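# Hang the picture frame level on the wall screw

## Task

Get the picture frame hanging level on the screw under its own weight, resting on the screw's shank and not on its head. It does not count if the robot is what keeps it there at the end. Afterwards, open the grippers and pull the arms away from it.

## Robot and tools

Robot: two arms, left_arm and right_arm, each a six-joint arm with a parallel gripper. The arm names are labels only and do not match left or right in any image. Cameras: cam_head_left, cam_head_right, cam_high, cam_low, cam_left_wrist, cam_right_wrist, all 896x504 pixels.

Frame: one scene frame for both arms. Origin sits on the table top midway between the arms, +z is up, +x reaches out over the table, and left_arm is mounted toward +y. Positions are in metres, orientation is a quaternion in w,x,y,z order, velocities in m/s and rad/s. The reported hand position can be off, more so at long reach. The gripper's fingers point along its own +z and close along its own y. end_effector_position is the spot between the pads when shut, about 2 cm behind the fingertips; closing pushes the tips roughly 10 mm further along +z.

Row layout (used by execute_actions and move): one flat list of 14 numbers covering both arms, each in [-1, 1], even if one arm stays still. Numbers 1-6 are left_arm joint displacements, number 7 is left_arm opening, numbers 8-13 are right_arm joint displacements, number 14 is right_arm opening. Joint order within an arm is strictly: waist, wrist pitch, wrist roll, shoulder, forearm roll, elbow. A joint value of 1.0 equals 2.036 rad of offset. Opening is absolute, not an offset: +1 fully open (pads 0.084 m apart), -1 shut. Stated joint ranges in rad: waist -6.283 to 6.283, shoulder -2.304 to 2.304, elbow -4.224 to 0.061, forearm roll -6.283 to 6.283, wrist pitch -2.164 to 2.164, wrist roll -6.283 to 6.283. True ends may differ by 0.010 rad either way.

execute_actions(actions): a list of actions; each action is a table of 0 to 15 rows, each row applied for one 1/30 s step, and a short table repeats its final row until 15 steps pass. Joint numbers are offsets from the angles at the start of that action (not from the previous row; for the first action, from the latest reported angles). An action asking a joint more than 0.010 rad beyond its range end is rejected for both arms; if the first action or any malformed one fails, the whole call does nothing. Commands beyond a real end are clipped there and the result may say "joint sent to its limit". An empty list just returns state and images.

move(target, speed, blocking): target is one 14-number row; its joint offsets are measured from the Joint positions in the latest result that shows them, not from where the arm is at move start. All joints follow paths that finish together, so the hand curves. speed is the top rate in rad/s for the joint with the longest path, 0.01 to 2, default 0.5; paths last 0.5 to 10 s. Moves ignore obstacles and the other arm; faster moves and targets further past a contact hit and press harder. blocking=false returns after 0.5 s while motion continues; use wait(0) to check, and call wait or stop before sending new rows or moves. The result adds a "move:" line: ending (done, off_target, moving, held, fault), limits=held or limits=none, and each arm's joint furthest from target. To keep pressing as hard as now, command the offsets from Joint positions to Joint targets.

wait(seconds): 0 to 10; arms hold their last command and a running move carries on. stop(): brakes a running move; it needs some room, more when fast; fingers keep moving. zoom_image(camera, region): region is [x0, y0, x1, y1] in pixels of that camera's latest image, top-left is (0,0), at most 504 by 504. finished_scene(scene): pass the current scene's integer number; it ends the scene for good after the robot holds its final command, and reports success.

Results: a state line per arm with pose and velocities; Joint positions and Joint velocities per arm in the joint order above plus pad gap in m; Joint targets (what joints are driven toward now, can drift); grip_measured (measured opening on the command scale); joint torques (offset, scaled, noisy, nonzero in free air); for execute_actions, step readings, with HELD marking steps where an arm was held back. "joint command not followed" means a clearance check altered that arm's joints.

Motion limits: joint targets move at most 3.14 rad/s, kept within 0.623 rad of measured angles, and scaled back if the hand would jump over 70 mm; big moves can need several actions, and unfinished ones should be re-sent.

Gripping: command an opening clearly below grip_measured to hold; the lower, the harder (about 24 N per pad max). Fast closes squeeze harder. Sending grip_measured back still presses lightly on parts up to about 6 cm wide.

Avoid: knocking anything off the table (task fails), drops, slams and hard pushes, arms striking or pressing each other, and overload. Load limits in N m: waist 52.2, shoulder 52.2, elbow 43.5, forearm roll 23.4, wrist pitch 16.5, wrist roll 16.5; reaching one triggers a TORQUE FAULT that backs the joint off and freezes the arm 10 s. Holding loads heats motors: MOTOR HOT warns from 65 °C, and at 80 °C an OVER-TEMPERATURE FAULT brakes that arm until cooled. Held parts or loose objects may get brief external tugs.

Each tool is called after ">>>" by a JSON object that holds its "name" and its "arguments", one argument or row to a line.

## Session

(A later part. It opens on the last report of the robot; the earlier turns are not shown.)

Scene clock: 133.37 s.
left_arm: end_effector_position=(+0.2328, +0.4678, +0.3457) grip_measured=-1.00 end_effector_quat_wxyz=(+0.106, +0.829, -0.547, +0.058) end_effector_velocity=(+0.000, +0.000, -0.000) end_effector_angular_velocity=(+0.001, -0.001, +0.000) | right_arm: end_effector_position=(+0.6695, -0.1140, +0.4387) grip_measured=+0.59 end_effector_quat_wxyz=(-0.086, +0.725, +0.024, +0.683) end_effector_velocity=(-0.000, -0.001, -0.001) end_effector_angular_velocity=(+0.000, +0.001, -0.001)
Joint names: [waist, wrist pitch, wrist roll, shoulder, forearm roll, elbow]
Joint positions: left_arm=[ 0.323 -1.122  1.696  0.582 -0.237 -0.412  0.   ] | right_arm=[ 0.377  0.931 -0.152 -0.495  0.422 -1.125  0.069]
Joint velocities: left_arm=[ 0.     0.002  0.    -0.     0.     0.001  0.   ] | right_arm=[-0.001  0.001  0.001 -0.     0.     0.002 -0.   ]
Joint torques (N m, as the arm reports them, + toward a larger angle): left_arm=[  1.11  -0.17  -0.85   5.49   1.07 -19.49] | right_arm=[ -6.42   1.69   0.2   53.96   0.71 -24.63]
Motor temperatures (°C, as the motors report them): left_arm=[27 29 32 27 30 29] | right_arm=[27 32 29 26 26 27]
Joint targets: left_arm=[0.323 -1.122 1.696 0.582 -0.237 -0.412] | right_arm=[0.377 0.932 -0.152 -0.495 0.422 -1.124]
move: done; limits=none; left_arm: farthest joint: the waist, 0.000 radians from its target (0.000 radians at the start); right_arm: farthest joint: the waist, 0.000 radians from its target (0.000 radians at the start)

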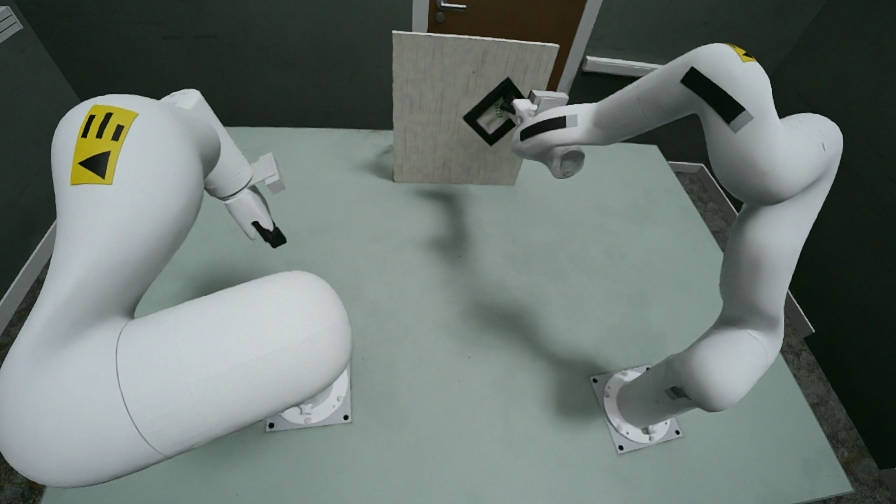

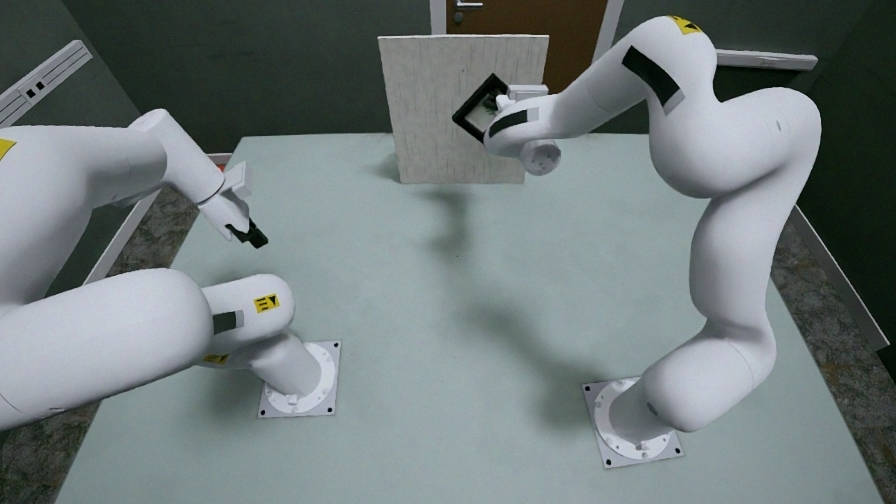

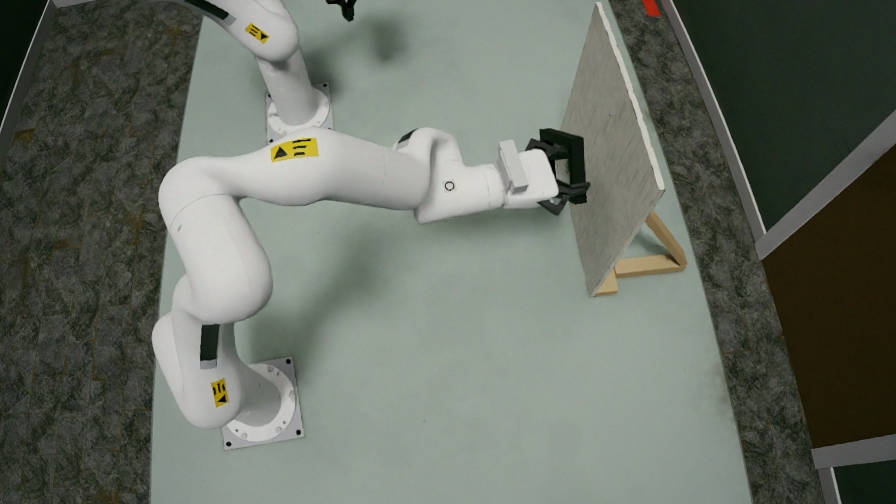

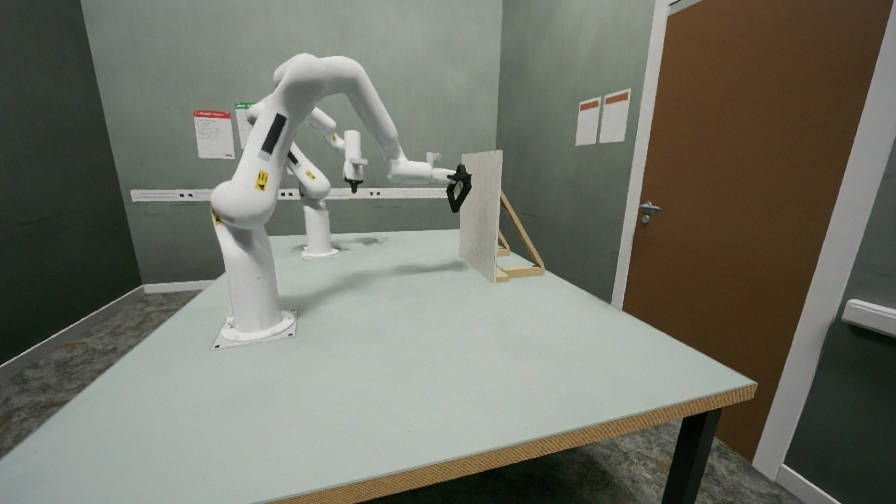

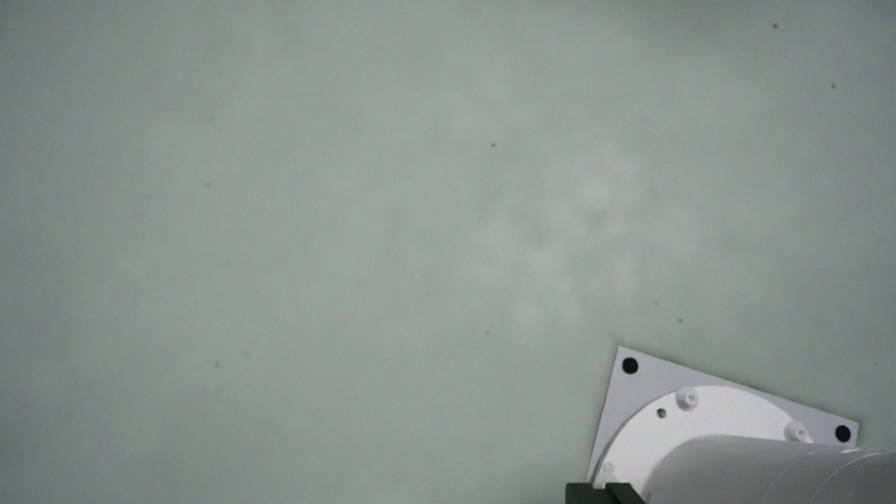

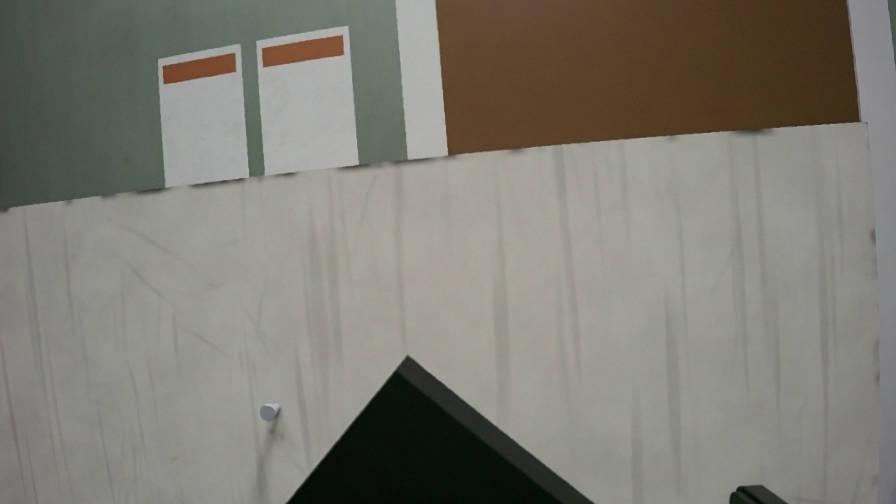

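>>> {"name": "move", "arguments": {
  "target": [0,0,0,0,0,0,-1, 0,0,0,0,0,0,-1]
}}

>>> {"name": "move", "arguments": {
  "target": [0,0,0,0,0,0,-1, 0,-0.045,0,-0.1,0,-0.14,-1],
  "speed": 0.12
}}

>>> {"name": "zoom_image", "arguments": {
  "camera": "cam_head_left",
  "region": [380,20,560,190]
}}

Scene clock: 134.47 s.
left_arm: end_effector_position=(+0.2328, +0.4678, +0.3457) grip_measured=-1.00 end_effector_quat_wxyz=(+0.106, +0.829, -0.547, +0.058) end_effector_velocity=(+0.000, +0.000, +0.000) end_effector_angular_velocity=(+0.000, -0.000, +0.000) | right_arm: end_effector_position=(+0.6695, -0.1140, +0.4387) grip_measured=-0.55 end_effector_quat_wxyz=(-0.086, +0.725, +0.024, +0.683) end_effector_velocity=(+0.000, +0.000, +0.000) end_effector_angular_velocity=(+0.001, -0.000, -0.000)
Joint names: [waist, wrist pitch, wrist roll, shoulder, forearm roll, elbow]
Joint positions: left_arm=[ 0.323 -1.122  1.696  0.582 -0.237 -0.412  0.   ] | right_arm=[ 0.377  0.931 -0.152 -0.495  0.422 -1.125  0.02 ]
Joint velocities: left_arm=[ 0.     0.    -0.    -0.001  0.    -0.     0.   ] | right_arm=[-0.    -0.     0.001 -0.     0.    -0.001  0.   ]
Joint torques (N m, as the arm reports them, + toward a larger angle): left_arm=[  0.52  -0.14  -0.81   5.56   0.74 -19.56] | right_arm=[ -5.95   1.76   0.26  52.92   1.   -24.49]
Motor temperatures (°C, as the motors report them): left_arm=[27 29 32 27 30 29] | right_arm=[27 32 29 26 26 27]
Joint targets: left_arm=[0.323 -1.122 1.696 0.582 -0.237 -0.412] | right_arm=[0.377 0.931 -0.152 -0.495 0.422 -1.125]
move: done; limits=none; left_arm: farthest joint: the waist, 0.000 radians from its target (0.000 radians at the start); right_arm: farthest joint: the waist, 0.000 radians from its target (0.000 radians at the start)

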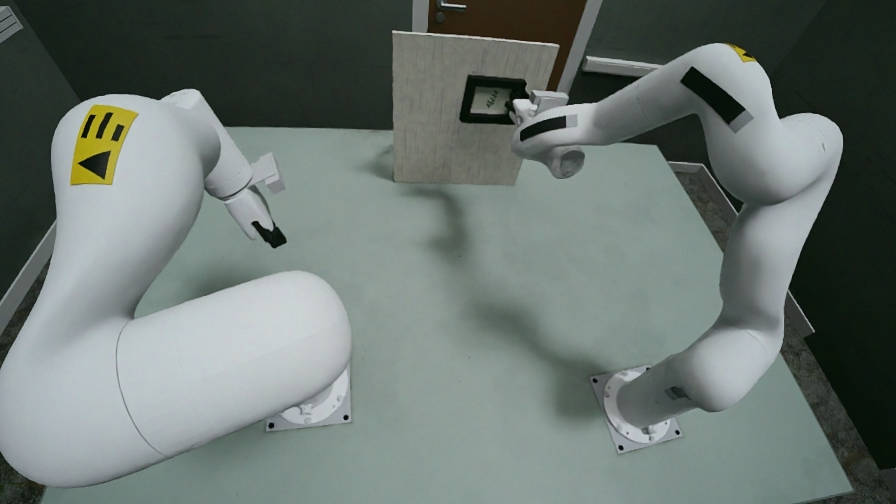

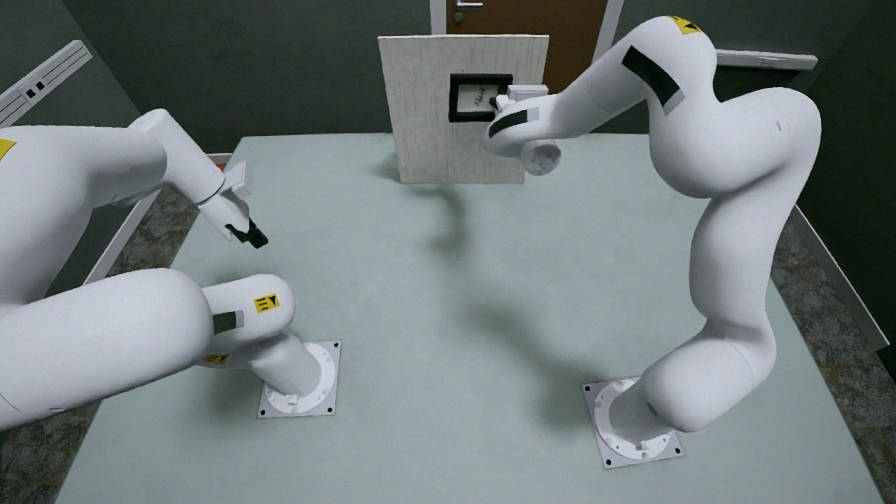

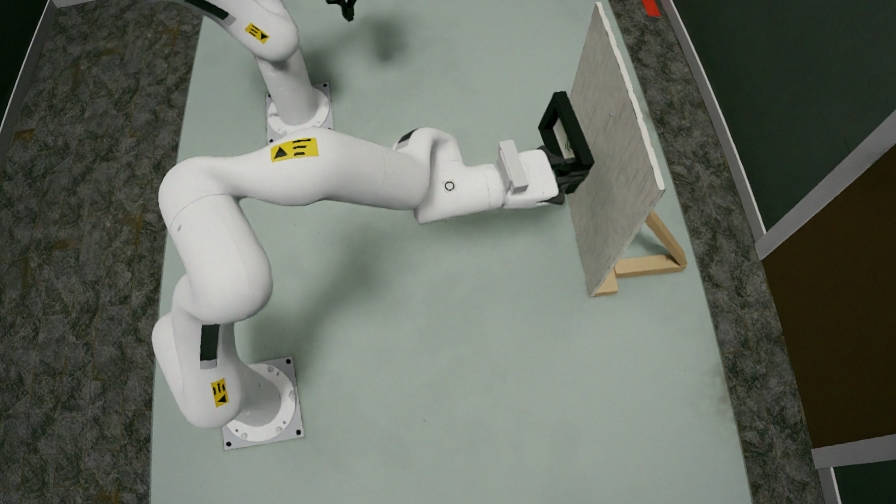

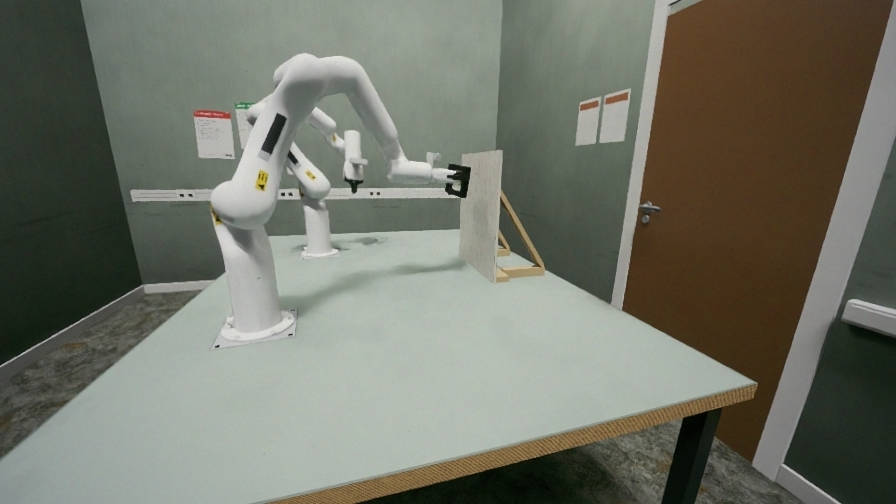

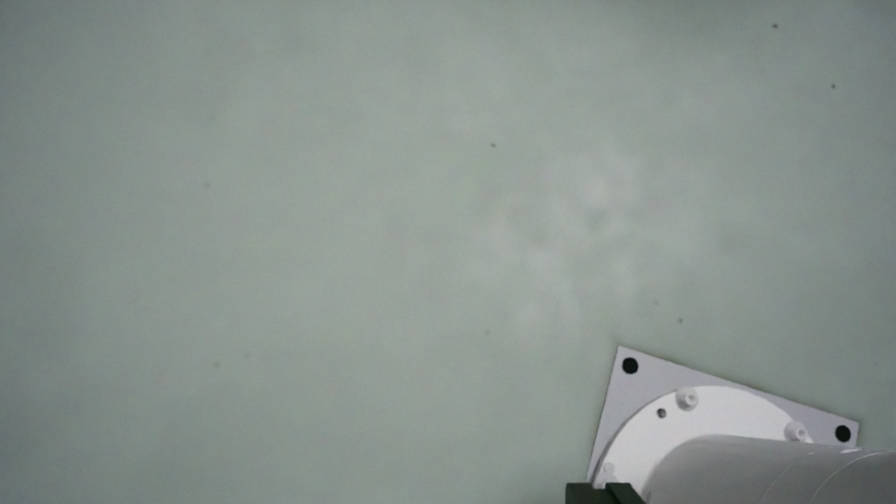

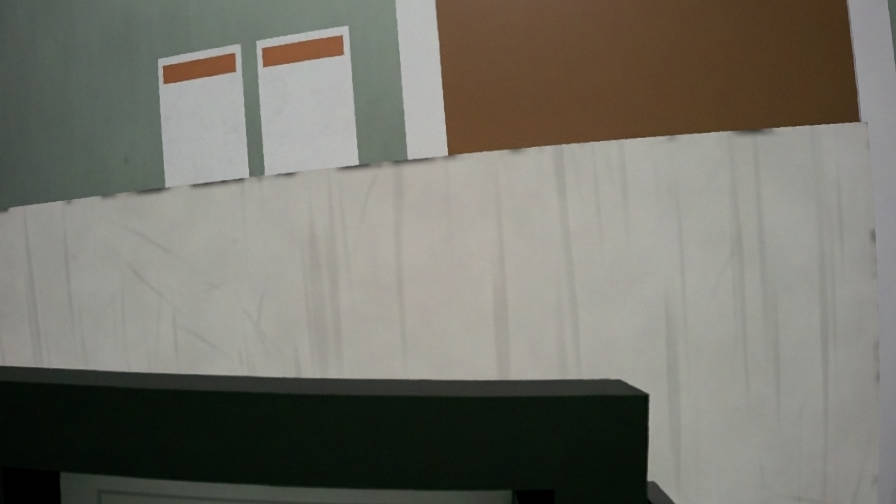

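Scene clock: 137.13 s.
left_arm: end_effector_position=(+0.2328, +0.4678, +0.3457) grip_measured=-1.00 end_effector_quat_wxyz=(+0.106, +0.829, -0.547, +0.058) end_effector_velocity=(+0.000, -0.000, +0.000) end_effector_angular_velocity=(-0.000, -0.001, -0.001) | right_arm: end_effector_position=(+0.7432, -0.0677, +0.4226) grip_measured=-0.55 end_effector_quat_wxyz=(-0.103, +0.728, +0.024, +0.677) end_effector_velocity=(+0.000, -0.001, +0.000) end_effector_angular_velocity=(-0.001, -0.001, -0.000)
Joint names: [waist, wrist pitch, wrist roll, shoulder, forearm roll, elbow]
Joint positions: left_arm=[ 0.323 -1.122  1.696  0.582 -0.237 -0.412  0.   ] | right_arm=[ 0.377  0.84  -0.152 -0.698  0.422 -1.409  0.02 ]
Joint velocities: left_arm=[-0.     0.     0.001  0.    -0.001 -0.     0.   ] | right_arm=[-0.001 -0.    -0.001  0.    -0.001 -0.001  0.   ]
Joint torques (N m, as the arm reports them, + toward a larger angle): left_arm=[  0.37  -0.16  -0.8    4.94   0.98 -19.67] | right_arm=[ -5.57   1.7    0.3   63.74   1.18 -25.22]
Motor temperatures (°C, as the motors report them): left_arm=[27 29 32 27 30 29] | right_arm=[27 32 29 26 26 27]
Joint targets: left_arm=[0.323 -1.122 1.696 0.582 -0.237 -0.412] | right_arm=[0.377 0.840 -0.152 -0.699 0.422 -1.410]
move: done; limits=none; left_arm: farthest joint: the waist, 0.000 radians from its target (0.000 radians at the start); right_arm: farthest joint: the elbow, 0.001 radians from its target (0.285 radians at the start)

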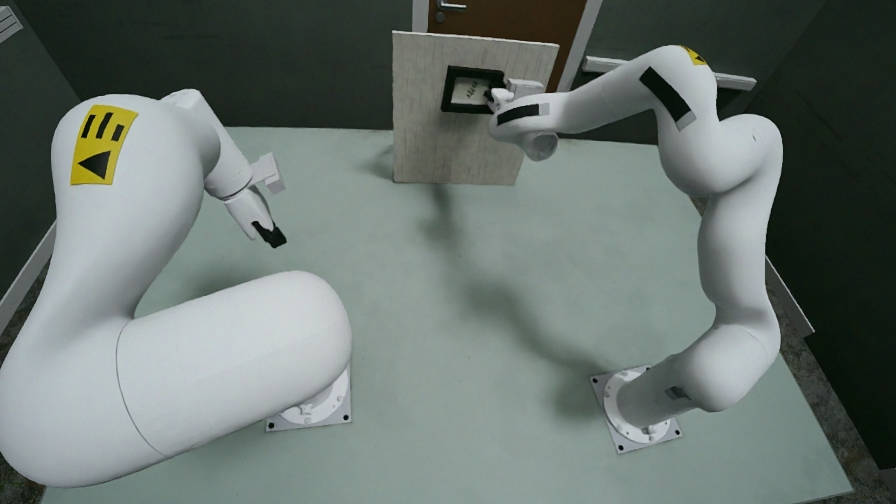

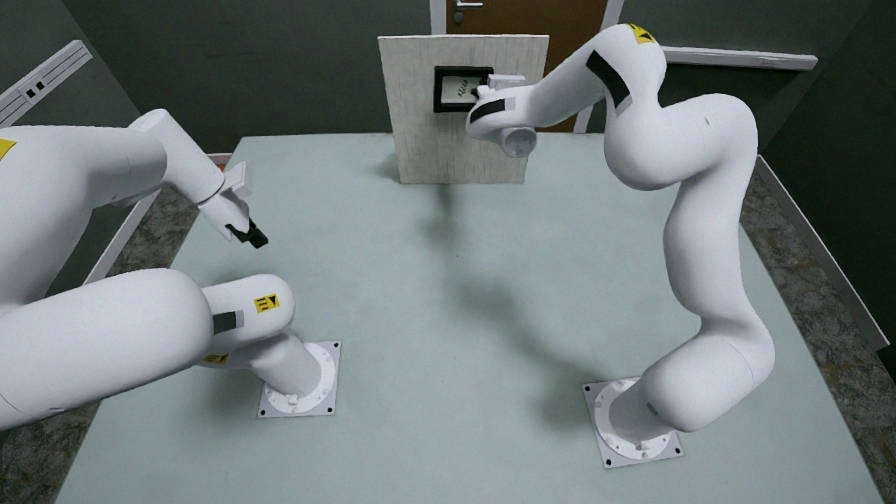

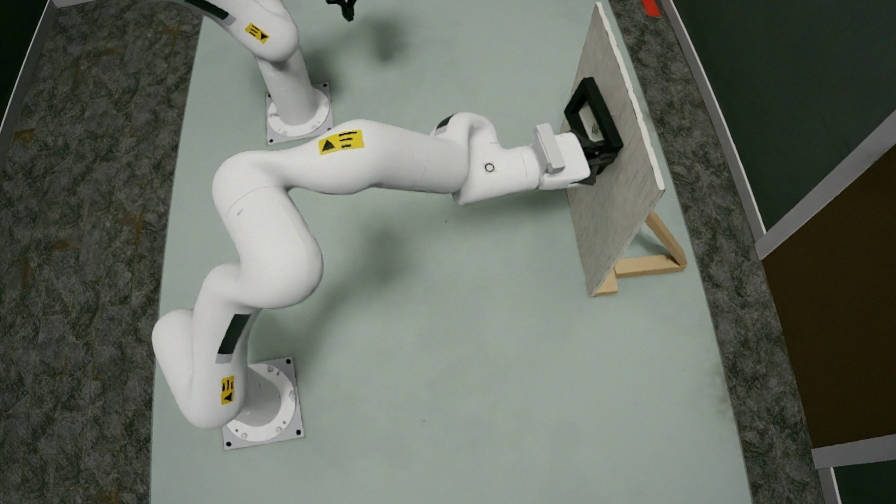

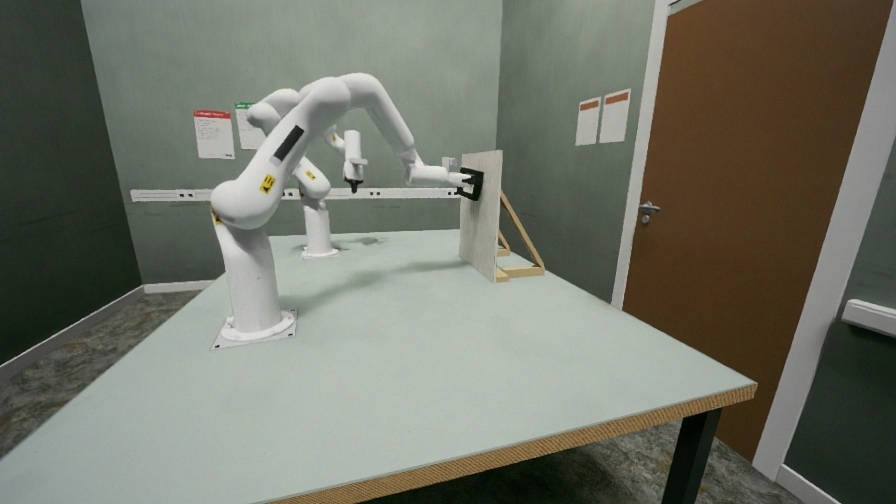

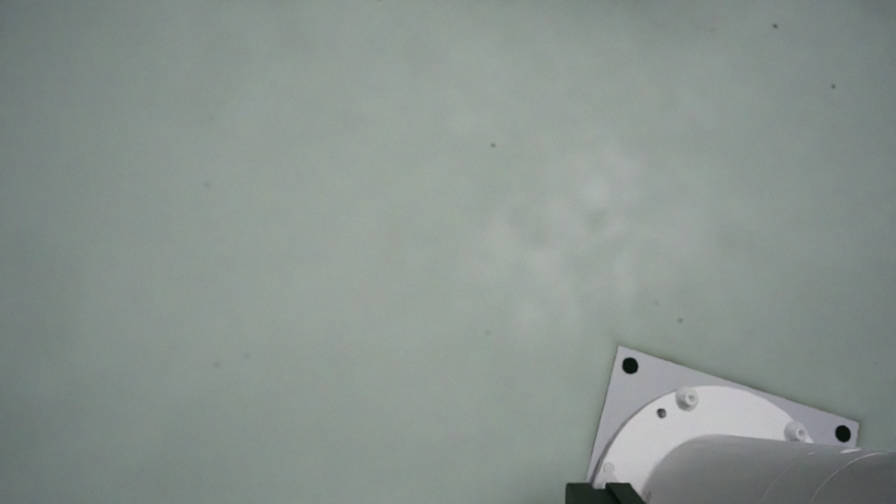

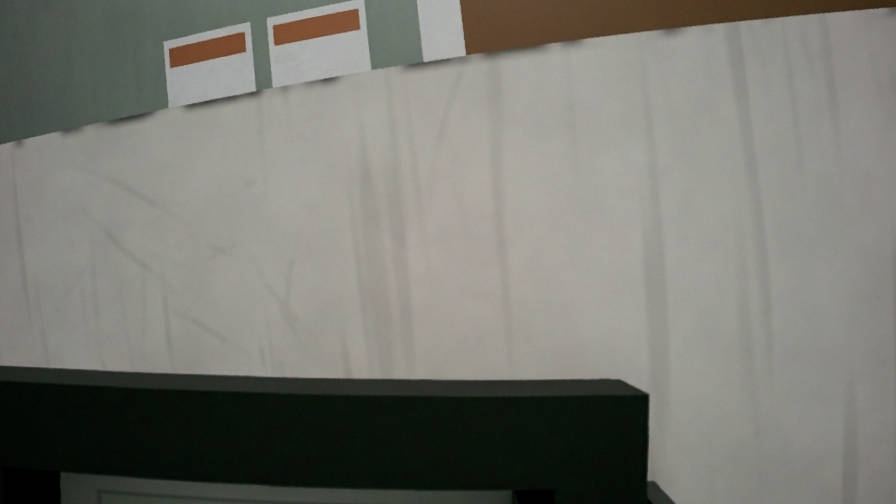

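Region (380, 20, 560, 190) of cam_head_left's 896x504 image, scaled by 2.800, with more detail than that image has.

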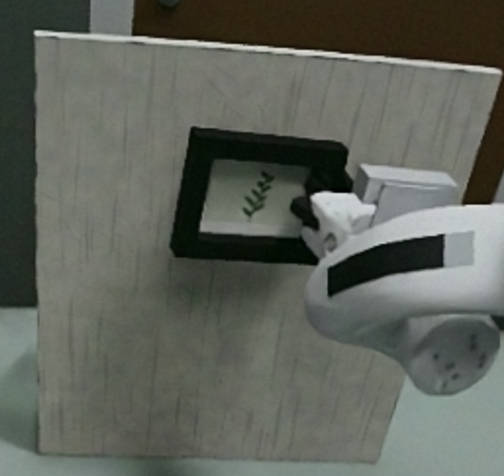

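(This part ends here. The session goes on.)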